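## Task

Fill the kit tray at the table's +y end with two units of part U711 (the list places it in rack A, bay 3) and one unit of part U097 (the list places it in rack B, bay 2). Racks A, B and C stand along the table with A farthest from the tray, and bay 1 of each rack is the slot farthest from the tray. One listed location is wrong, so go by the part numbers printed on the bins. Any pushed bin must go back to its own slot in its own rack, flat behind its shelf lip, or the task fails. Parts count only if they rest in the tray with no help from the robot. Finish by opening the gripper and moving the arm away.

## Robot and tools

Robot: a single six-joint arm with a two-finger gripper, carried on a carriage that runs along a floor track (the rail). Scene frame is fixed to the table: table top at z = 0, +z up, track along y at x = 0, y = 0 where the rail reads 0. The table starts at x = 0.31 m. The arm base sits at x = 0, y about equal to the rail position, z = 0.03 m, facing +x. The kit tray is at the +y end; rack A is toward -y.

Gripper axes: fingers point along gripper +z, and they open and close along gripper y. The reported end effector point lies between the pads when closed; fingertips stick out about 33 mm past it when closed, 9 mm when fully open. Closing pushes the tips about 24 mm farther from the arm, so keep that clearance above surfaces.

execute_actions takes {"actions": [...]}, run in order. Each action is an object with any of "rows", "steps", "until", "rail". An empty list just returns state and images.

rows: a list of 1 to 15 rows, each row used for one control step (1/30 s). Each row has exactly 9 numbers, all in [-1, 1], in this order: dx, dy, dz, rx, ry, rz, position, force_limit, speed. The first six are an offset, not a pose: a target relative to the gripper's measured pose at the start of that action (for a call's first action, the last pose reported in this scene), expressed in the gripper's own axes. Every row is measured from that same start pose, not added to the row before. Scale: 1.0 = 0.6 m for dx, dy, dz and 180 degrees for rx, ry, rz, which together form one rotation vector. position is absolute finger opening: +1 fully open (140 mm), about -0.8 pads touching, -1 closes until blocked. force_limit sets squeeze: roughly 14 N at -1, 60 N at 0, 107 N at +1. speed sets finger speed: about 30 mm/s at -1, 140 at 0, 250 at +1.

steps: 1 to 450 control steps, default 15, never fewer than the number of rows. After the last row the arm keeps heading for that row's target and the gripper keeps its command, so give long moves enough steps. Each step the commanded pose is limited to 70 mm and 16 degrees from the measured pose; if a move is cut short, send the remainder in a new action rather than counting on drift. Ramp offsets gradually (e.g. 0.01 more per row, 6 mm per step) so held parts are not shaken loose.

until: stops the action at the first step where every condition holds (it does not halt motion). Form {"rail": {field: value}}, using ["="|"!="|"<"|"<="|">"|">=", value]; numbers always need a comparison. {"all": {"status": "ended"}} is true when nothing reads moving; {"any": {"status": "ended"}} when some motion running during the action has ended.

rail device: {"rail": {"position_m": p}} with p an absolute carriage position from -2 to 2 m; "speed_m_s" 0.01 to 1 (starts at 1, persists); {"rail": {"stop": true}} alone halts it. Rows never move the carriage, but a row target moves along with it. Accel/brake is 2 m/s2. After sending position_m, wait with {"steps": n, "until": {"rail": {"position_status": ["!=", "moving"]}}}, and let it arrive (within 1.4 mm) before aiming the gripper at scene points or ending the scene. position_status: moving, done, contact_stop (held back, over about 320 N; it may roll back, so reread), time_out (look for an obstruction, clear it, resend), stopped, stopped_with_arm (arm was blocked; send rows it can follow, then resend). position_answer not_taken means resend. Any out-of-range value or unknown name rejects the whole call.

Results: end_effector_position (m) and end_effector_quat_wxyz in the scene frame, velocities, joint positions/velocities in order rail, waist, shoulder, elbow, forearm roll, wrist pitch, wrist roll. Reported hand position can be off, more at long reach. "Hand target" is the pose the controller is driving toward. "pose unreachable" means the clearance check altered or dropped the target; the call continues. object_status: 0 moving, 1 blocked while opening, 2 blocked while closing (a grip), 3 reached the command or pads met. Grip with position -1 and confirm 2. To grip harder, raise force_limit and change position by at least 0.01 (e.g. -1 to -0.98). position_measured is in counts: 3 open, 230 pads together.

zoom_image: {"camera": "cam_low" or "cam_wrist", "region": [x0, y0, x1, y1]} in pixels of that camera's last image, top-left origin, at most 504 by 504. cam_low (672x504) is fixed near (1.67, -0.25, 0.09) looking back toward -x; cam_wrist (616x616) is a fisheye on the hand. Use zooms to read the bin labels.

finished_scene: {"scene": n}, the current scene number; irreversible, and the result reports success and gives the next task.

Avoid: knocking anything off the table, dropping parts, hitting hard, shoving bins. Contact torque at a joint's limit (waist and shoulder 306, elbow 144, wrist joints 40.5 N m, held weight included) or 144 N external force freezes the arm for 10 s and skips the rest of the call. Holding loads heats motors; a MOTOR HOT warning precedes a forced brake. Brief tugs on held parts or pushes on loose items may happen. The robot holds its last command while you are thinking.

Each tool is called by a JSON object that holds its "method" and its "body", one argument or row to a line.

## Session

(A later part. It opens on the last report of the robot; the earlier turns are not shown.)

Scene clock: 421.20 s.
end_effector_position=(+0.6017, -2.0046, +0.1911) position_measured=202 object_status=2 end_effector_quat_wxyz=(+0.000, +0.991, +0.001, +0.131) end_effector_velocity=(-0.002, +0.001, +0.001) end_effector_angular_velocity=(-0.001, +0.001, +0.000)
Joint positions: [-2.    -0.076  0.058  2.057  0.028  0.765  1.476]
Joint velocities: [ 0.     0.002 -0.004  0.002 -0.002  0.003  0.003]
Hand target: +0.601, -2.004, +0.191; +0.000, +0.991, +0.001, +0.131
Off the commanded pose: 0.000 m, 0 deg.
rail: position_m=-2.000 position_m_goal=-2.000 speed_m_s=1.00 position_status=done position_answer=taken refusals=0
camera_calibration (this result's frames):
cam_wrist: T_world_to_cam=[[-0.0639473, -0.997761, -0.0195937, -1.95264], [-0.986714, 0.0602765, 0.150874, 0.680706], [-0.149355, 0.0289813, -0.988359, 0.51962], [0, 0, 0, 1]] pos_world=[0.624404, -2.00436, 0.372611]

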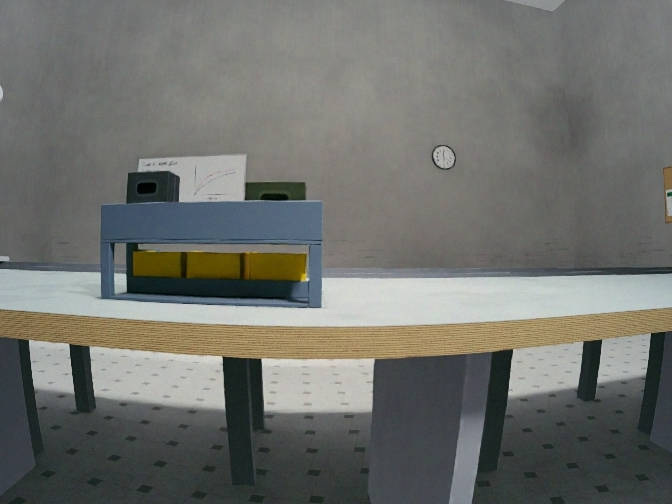

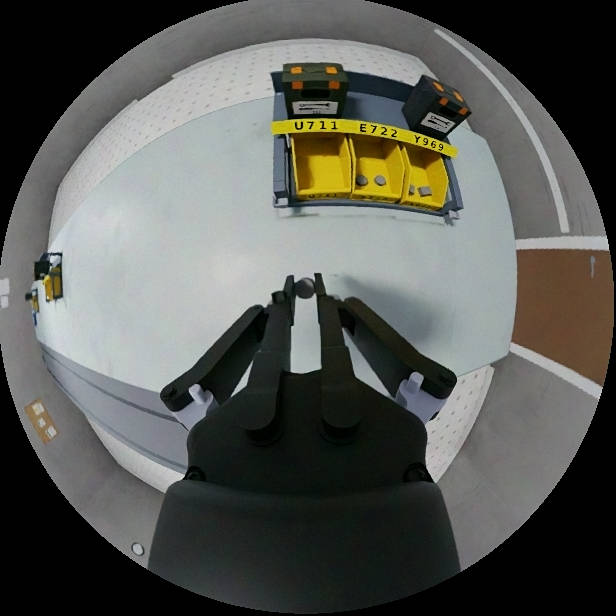

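{"method": "execute_actions", "body": {
  "actions": [
    {"rows":[[0.02,0,0.005,0,0,0,-1,0.2,-0.5],[0.05,0.01,0.015,0,0,0,-1,0.2,-0.5],[0.09,0.02,0.027,0,0,0,-1,0.2,-0.5],[0.13,0.03,0.04,0,0,0,-1,0.2,-0.5],[0.18,0.04,0.055,0,0,0,-1,0.2,-0.5],[0.23,0.05,0.07,0,0,0,-1,0.2,-0.5],[0.3,0.05,0.092,0,0,0,-1,0.2,-0.5]],"steps":20},
    {"rows":[[0,0,0.02,0,0,0,-1,0.2,-0.5],[0,0,0.04,0,0,0,-1,0.2,-0.5],[0,0,0.06,0,0,0,-1,0.2,-0.5],[0,0,0.08,0,0,0,-1,0.2,-0.5],[0,0,0.1,0,0,0,-1,0.2,-0.5],[0,0,0.12,0,0,0,-1,0.2,-0.5],[0,0,0.14,0,0,0,-1,0.2,-0.5],[0,0,0.16,0,0,0,-1,0.2,-0.5],[0,0,0.18,0,0,0,-1,0.2,-0.5],[0,0,0.195,0,0,0,-1,0.2,-0.5]],"steps":20},
    {"rows":[[0,-0.005,0,0,0,0,-1,0.2,-0.5],[0,-0.01,0,0,0,0,-1,0.2,-0.5],[0,-0.015,0,0,0,0,-1,0.2,-0.5],[0,-0.02,0,0,0,0,-1,0.2,-0.5],[0,-0.025,0,0,0,0,-1,0.2,-0.5],[0,-0.03,0,0,0,0,-1,0.2,-0.5]],"steps":15}
  ]
}}

{"method": "zoom_image", "body": {
  "camera": "cam_wrist",
  "region": [200, 200, 440, 360]
}}

Scene clock: 442.97 s.
end_effector_position=(+0.8199, -2.0166, +0.0720) position_measured=202 object_status=2 end_effector_quat_wxyz=(+0.000, +0.991, +0.001, +0.131) end_effector_velocity=(-0.000, +0.000, -0.000) end_effector_angular_velocity=(-0.000, +0.000, +0.000)
Joint positions: [-2.    -0.069  0.483  1.738  0.029  0.658  1.479]
Joint velocities: [ 0.     0.001 -0.     0.    -0.    -0.     0.001]
Hand target: +0.820, -2.016, +0.072; +0.000, +0.991, +0.001, +0.131
Off the commanded pose: 0.000 m, 0 deg.
rail: position_m=-2.000 position_m_goal=-2.000 speed_m_s=1.00 position_status=done position_answer=taken refusals=0
camera_calibration (this result's frames):
cam_wrist: T_world_to_cam=[[-0.0638052, -0.997769, -0.0196541, -1.95308], [-0.986768, 0.0601357, 0.150574, 0.914485], [-0.149056, 0.0290014, -0.988403, 0.434644], [0, 0, 0, 1]] pos_world=[0.842554, -2.01632, 0.25352]

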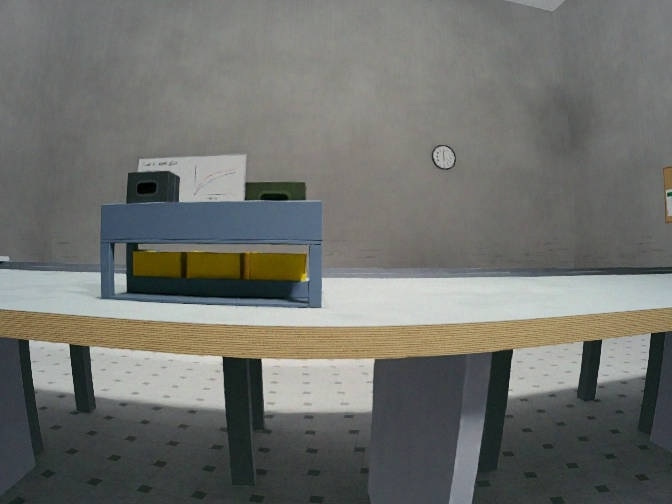

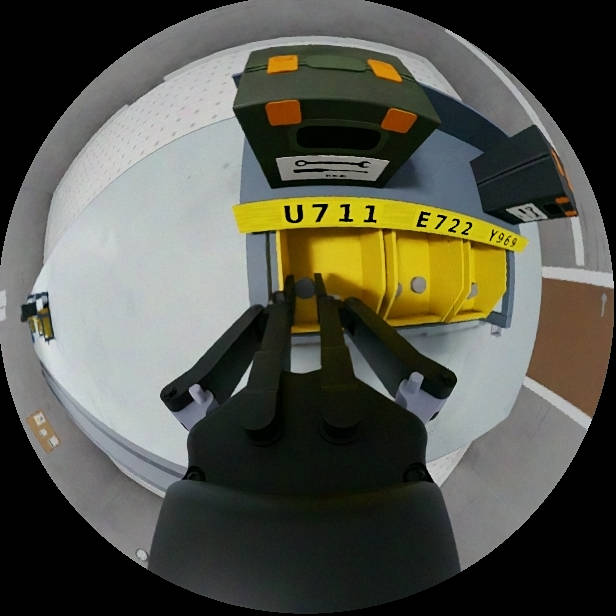

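Region (200, 200, 440, 360) of cam_wrist's 616x616 image, scaled by 2.100, with more detail than that image has.

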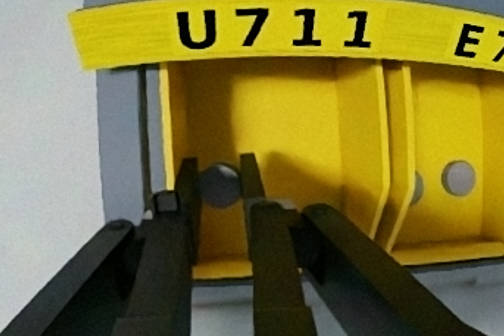

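{"method": "execute_actions", "body": {
  "actions": [
    {"rows":[[0,-0.004,0,0,0,0,-1,0.2,-0.5],[0,-0.008,0,0,0,0,-1,0.2,-0.5],[0,-0.012,0,0,0,0,-1,0.2,-0.5],[0,-0.016,0,0,0,0,-1,0.2,-0.5]],"steps":40}
  ]
}}

Scene clock: 463.90 s.
end_effector_position=(+0.8199, -2.0070, +0.0720) position_measured=202 object_status=2 end_effector_quat_wxyz=(+0.000, +0.991, +0.001, +0.131) end_effector_velocity=(-0.000, +0.000, -0.000) end_effector_angular_velocity=(-0.000, +0.000, +0.000)
Joint positions: [-2.    -0.056  0.483  1.739  0.024  0.657  1.496]
Joint velocities: [ 0.  0. -0.  0. -0.  0.  0.]
Hand target: +0.820, -2.007, +0.072; +0.000, +0.991, +0.001, +0.131
Off the commanded pose: 0.000 m, 0 deg.
rail: position_m=-2.000 position_m_goal=-2.000 speed_m_s=1.00 position_status=done position_answer=taken refusals=0
camera_calibration (this result's frames):
cam_wrist: T_world_to_cam=[[-0.0637931, -0.99777, -0.0196515, -1.94353], [-0.986764, 0.0601232, 0.150606, 0.913853], [-0.149089, 0.028999, -0.988398, 0.434367], [0, 0, 0, 1]] pos_world=[0.842533, -2.00673, 0.253502]

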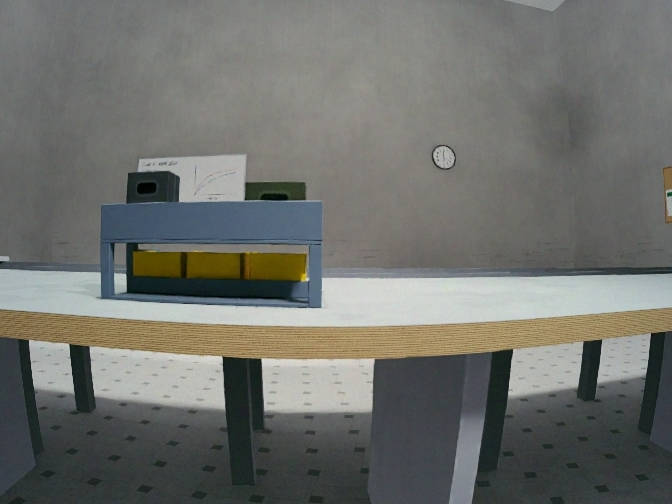

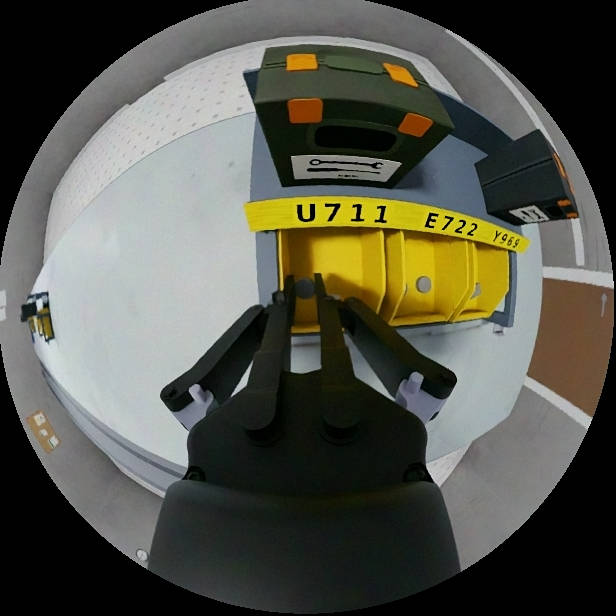

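{"method": "zoom_image", "body": {
  "camera": "cam_wrist",
  "region": [240,190,540,350]
}}

Region (240, 190, 540, 350) of cam_wrist's 616x616 image, scaled by 1.680, with more detail than that image has; it fills the top 269 rows of this view, and the rest is white.

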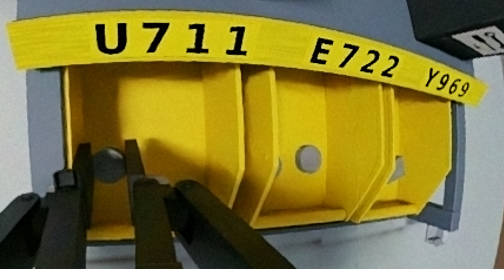

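Gap is open. Back off and leave.

{"method": "execute_actions", "body": {
  "actions": [
    {"rows":[[0,0.007,0,0,0,0,-1,0.2,-0.5],[0,0.015,0,0,0,0,-1,0.2,-0.5]],"steps":15},
    {"rows":[[0,0,-0.02,0,0,0,-1,0.2,-0.5],[0,0,-0.04,0,0,0,-1,0.2,-0.5],[0,0,-0.07,0,0,0,-1,0.2,-0.5],[0,0,-0.1,0,0,0,-1,0.2,-0.5],[0,0,-0.13,0,0,0,-1,0.2,-0.5],[0,0,-0.16,0,0,0,-1,0.2,-0.5],[0,0,-0.2,0,0,0,-1,0.2,-0.5]],"steps":35},
    {"rows":[[-0.03,0,-0.008,0,0,0,-1,0.2,-0.5],[-0.07,0,-0.019,0,0,0,-1,0.2,-0.5],[-0.12,0,-0.032,0,0,0,-1,0.2,-0.5],[-0.18,0,-0.048,0,0,0,-1,0.2,-0.5],[-0.24,0,-0.064,0,0,0,-1,0.2,-0.5],[-0.29,0,-0.078,0,0,0,-1,0.2,-0.5]],"steps":40}
  ]
}}

Scene clock: 485.40 s.
end_effector_position=(+0.6085, -2.0160, +0.1875) position_measured=202 object_status=2 end_effector_quat_wxyz=(+0.000, +0.991, +0.001, +0.131) end_effector_velocity=(-0.000, +0.000, -0.000) end_effector_angular_velocity=(+0.000, +0.000, +0.000)
Joint positions: [-2.    -0.096  0.072  2.049  0.036  0.759  1.45 ]
Joint velocities: [ 0. -0. -0.  0. -0.  0. -0.]
Hand target: +0.608, -2.016, +0.188; +0.000, +0.991, +0.001, +0.131
Off the commanded pose: 0.000 m, 0 deg.
rail: position_m=-2.000 position_m_goal=-2.000 speed_m_s=1.00 position_status=done position_answer=taken refusals=0
camera_calibration (this result's frames):
cam_wrist: T_world_to_cam=[[-0.0638945, -0.997764, -0.0195882, -1.96373], [-0.986761, 0.0602335, 0.150584, 0.688603], [-0.149067, 0.0289504, -0.988403, 0.517205], [0, 0, 0, 1]] pos_world=[0.631113, -2.01579, 0.369048]

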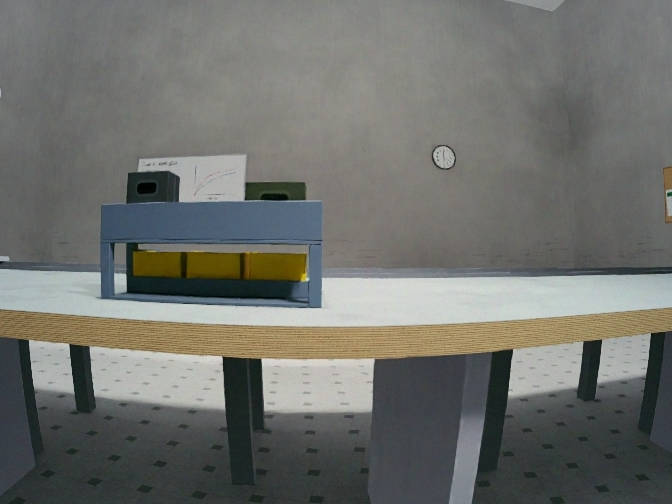

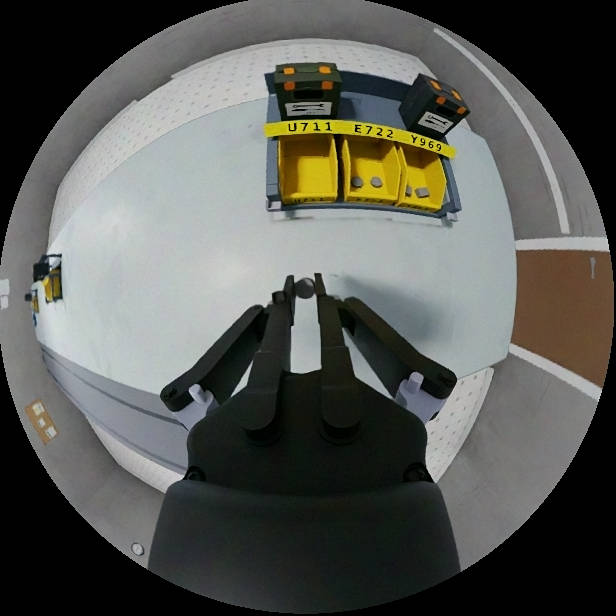

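{"method": "execute_actions", "body": {
  "actions": [
    {"rail":{"position_m":2.0},"rows":[[0,-0.01,0,0,0,0,-1,0.2,-0.5],[0,-0.03,0,0,0,0,-1,0.2,-0.5],[0,-0.05,0,0,0,0,-1,0.2,-0.5]],"steps":200,"until":{"rail":{"position_status":["!=","moving"]}}},
    {"steps":5}
  ]
}}

Scene clock: 496.60 s.
end_effector_position=(+0.6085, +2.0138, +0.1875) position_measured=202 object_status=2 end_effector_quat_wxyz=(+0.000, +0.991, +0.001, +0.131) end_effector_velocity=(+0.000, -0.000, +0.000) end_effector_angular_velocity=(-0.000, -0.000, -0.000)
Joint positions: [ 2.    -0.039  0.072  2.049  0.015  0.757  1.521]
Joint velocities: [ 0. -0. -0. -0. -0. -0.  0.]
Hand target: +0.608, +2.014, +0.188; +0.000, +0.991, +0.001, +0.131
Off the commanded pose: 0.000 m, 0 deg.
rail: position_m=2.000 position_m_goal=2.000 speed_m_s=1.00 position_status=done position_answer=taken refusals=0
camera_calibration (this result's frames):
cam_wrist: T_world_to_cam=[[-0.0638889, -0.997764, -0.0196111, 2.05715], [-0.986774, 0.060227, 0.1505, 0.445945], [-0.148983, 0.028967, -0.988415, 0.400494], [0, 0, 0, 1]] pos_world=[0.631142, 2.01409, 0.369083]

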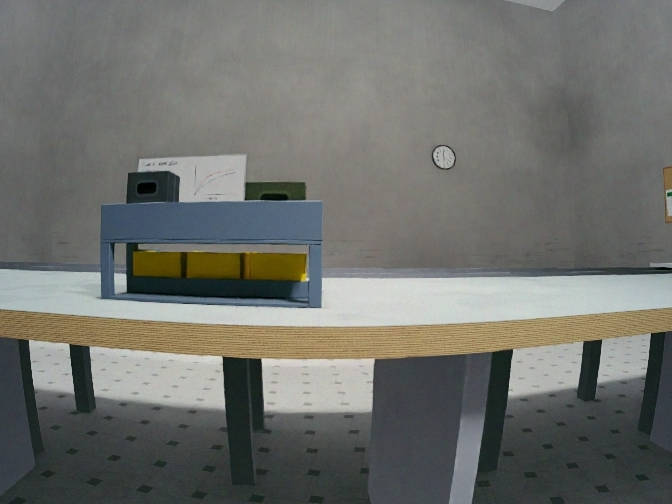

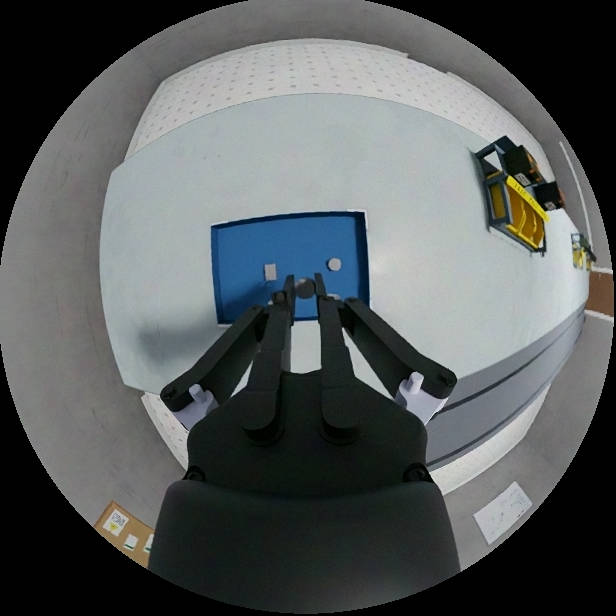

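{"method": "execute_actions", "body": {
  "actions": [
    {"rows":[[0,0,0.02,0,0,0,-1,0.2,-0.5],[0,0,0.04,0,0,0,-1,0.2,-0.5],[0,0,0.06,0,0,0,-1,0.2,-0.5],[0,0,0.08,0,0,0,-1,0.2,-0.5],[0,0,0.1,0,0,0,-1,0.2,-0.5],[0,0,0.12,0,0,0,-1,0.2,-0.5],[0,0,0.14,0,0,0,-1,0.2,-0.5],[0,0,0.16,0,0,0,-1,0.2,-0.5],[0,0,0.18,0,0,0,-1,0.2,-0.5],[0,0,0.2,0,0,0,-1,0.2,-0.5],[0,0,0.215,0,0,0,-1,0.2,-0.5],[0,0,0.228,0,0,0,-1,0.2,-0.5],[0,0,0.238,0,0,0,-1,0.2,-0.5],[0,0,0.247,0,0,0,-1,0.2,-0.5]],"steps":40},
    {"rows":[[0,0,0,0,0,0,-0.55,0.2,-0.5]],"steps":20},
    {"rows":[[0,0,-0.03,0,0,0,-0.55,0.2,-0.5],[0,0,-0.07,0,0,0,-0.55,0.2,-0.5],[0,0,-0.12,0,0,0,-0.55,0.2,-0.5],[0,0,-0.18,0,0,0,-0.55,0.2,-0.5],[-0.05,0,-0.24,0,0,0,-0.55,0.2,-0.5],[-0.2,0,-0.28,0,0,0,-0.55,0.2,-0.5]],"steps":40}
  ]
}}

Scene clock: 514.53 s.
end_effector_position=(+0.4875, +2.0139, +0.1753) position_measured=199 object_status=3 end_effector_quat_wxyz=(+0.000, +0.991, +0.001, +0.131) end_effector_velocity=(-0.000, +0.000, -0.000) end_effector_angular_velocity=(+0.000, +0.000, +0.000)
Joint positions: [ 2.    -0.051 -0.114  2.256  0.019  0.737  1.505]
Joint velocities: [ 0. -0. -0.  0. -0.  0.  0.]
Hand target: +0.487, +2.014, +0.175; +0.000, +0.991, +0.001, +0.131
Off the commanded pose: 0.000 m, 0 deg.
rail: position_m=2.000 position_m_goal=2.000 speed_m_s=1.00 position_status=done position_answer=taken refusals=0
camera_calibration (this result's frames):
cam_wrist: T_world_to_cam=[[-0.063867, -0.997766, -0.0196124, 2.04917], [-0.986774, 0.060205, 0.150506, 0.3284], [-0.148989, 0.0289654, -0.988415, 0.370408], [0, 0, 0, 1]] pos_world=[0.510118, 2.01409, 0.356879]

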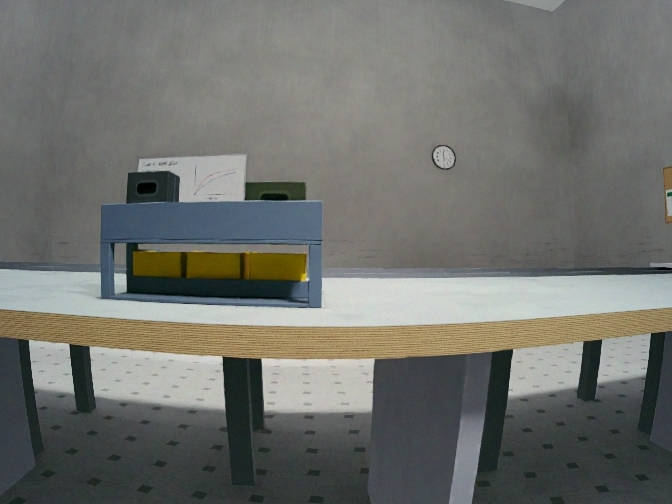

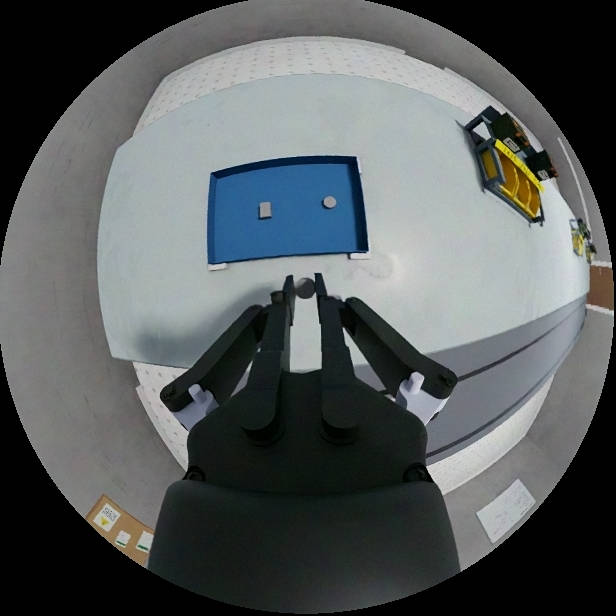

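{"method": "execute_actions", "body": {
  "actions": [
    {"rows":[[0,0,0,0,0,0,-1,0.2,-0.8]],"steps":12},
    {"rows":[[0.03,0,0,0,0,0,-1,0.2,-0.5],[0.06,0,0,0,0,0,-1,0.2,-0.5],[0.1,0,0,0,0,0,-1,0.2,-0.5],[0.14,0,0,0,0,0,-1,0.2,-0.5],[0.17,0,0,0,0,0,-1,0.2,-0.5],[0.2,0,0,0,0,0,-1,0.2,-0.5]],"steps":30}
  ]
}}

Scene clock: 522.57 s.
end_effector_position=(+0.6034, +2.0138, +0.2066) position_measured=202 object_status=2 end_effector_quat_wxyz=(+0.000, +0.991, +0.001, +0.131) end_effector_velocity=(+0.000, -0.000, +0.000) end_effector_angular_velocity=(-0.000, -0.000, -0.000)
Joint positions: [ 2.    -0.04   0.046  2.037  0.014  0.795  1.521]
Joint velocities: [ 0.  0.  0. -0.  0. -0.  0.]
Hand target: +0.603, +2.014, +0.207; +0.000, +0.991, +0.001, +0.131
Off the commanded pose: 0.000 m, 0 deg.
rail: position_m=2.000 position_m_goal=2.000 speed_m_s=1.00 position_status=done position_answer=taken refusals=0
camera_calibration (this result's frames):
cam_wrist: T_world_to_cam=[[-0.0638968, -0.997764, -0.0195962, 2.05719], [-0.986773, 0.060237, 0.150504, 0.437978], [-0.148987, 0.0289537, -0.988415, 0.418629], [0, 0, 0, 1]] pos_world=[0.626003, 2.01409, 0.388175]

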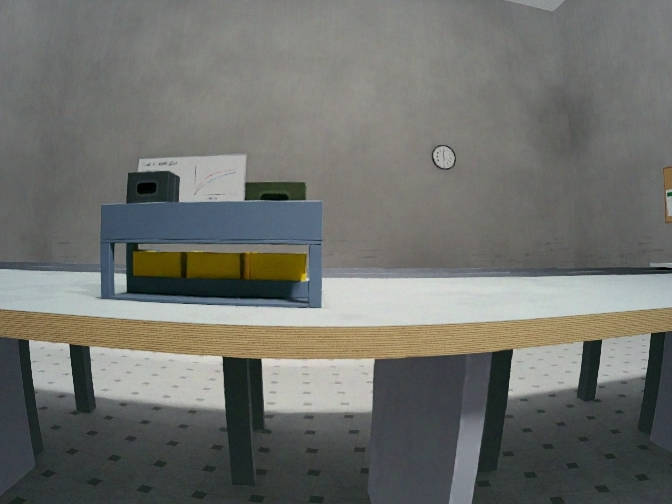

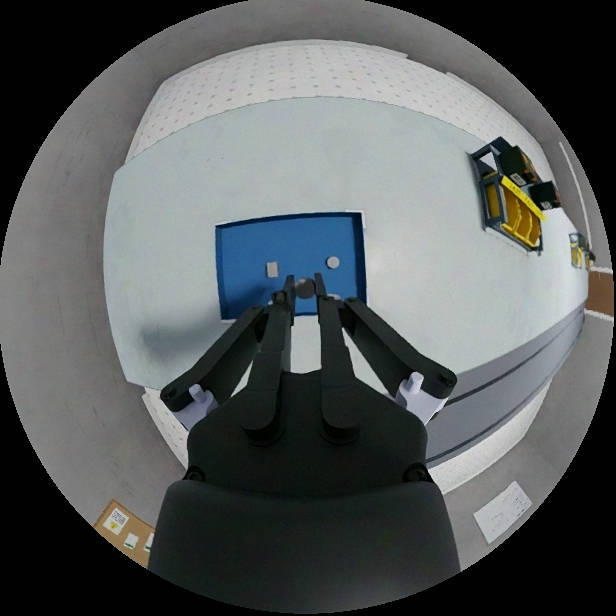

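{"method": "execute_actions", "body": {
  "actions": [
    {"rows":[[0,0,0.02,0,0,0,-1,0.2,-0.5],[0,0,0.045,0,0,0,-1,0.2,-0.5],[0,0,0.07,0,0,0,-1,0.2,-0.5],[0,0,0.095,0,0,0,-1,0.2,-0.5],[0,0,0.12,0,0,0,-1,0.2,-0.5],[0,0,0.145,0,0,0,-1,0.2,-0.5],[0,0,0.17,0,0,0,-1,0.2,-0.5],[0,0,0.19,0,0,0,-1,0.2,-0.5],[0,0,0.21,0,0,0,-1,0.2,-0.5],[0,0,0.23,0,0,0,-1,0.2,-0.5],[0,0,0.245,0,0,0,-1,0.2,-0.5],[0,0,0.258,0,0,0,-1,0.2,-0.5],[0,0,0.269,0,0,0,-1,0.2,-0.5],[0,0,0.278,0,0,0,-1,0.2,-0.5]],"steps":40},
    {"rows":[[0,0,0,0,0,0,-0.35,0.2,-0.5]],"steps":22},
    {"rows":[[0,0,-0.03,0,0,0,-0.35,0.2,-0.5],[0,0,-0.07,0,0,0,-0.35,0.2,-0.5],[0,0,-0.12,0,0,0,-0.35,0.2,-0.5],[0,0,-0.18,0,0,0,-0.35,0.2,-0.5],[-0.05,0,-0.24,0,0,0,-0.35,0.2,-0.5],[-0.2,0,-0.28,0,0,0,-0.35,0.2,-0.5]],"steps":40}
  ]
}}

Scene clock: 539.33 s.
end_effector_position=(+0.4872, +2.0139, +0.1765) position_measured=173 object_status=3 end_effector_quat_wxyz=(+0.000, +0.991, +0.001, +0.131) end_effector_velocity=(-0.000, +0.000, -0.000) end_effector_angular_velocity=(+0.000, +0.000, +0.000)
Joint positions: [ 2.    -0.051 -0.116  2.255  0.019  0.74   1.505]
Joint velocities: [ 0. -0. -0.  0.  0.  0. -0.]
Hand target: +0.487, +2.014, +0.176; +0.000, +0.991, +0.001, +0.131
Off the commanded pose: 0.000 m, 0 deg.
rail: position_m=2.000 position_m_goal=2.000 speed_m_s=1.00 position_status=done position_answer=taken refusals=0
camera_calibration (this result's frames):
cam_wrist: T_world_to_cam=[[-0.0638495, -0.997767, -0.0196117, 2.04918], [-0.986776, 0.060188, 0.150502, 0.327956], [-0.148985, 0.0289618, -0.988415, 0.37151], [0, 0, 0, 1]] pos_world=[0.509807, 2.0141, 0.358036]

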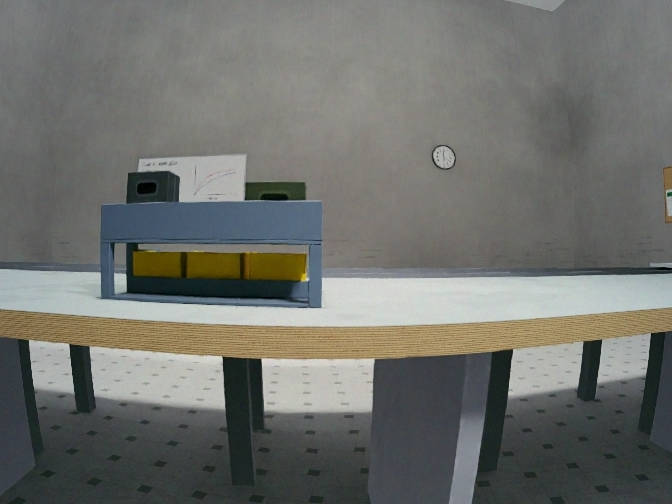

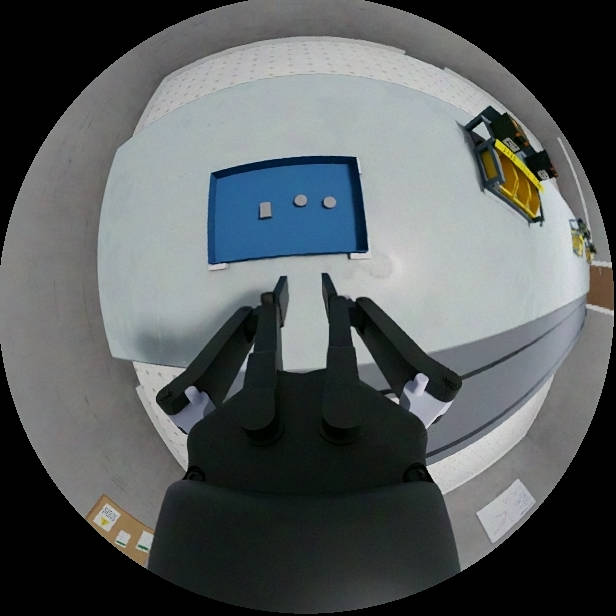

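{"method": "finished_scene", "body": {
  "scene": 2
}}

The scene is finished: the task was done.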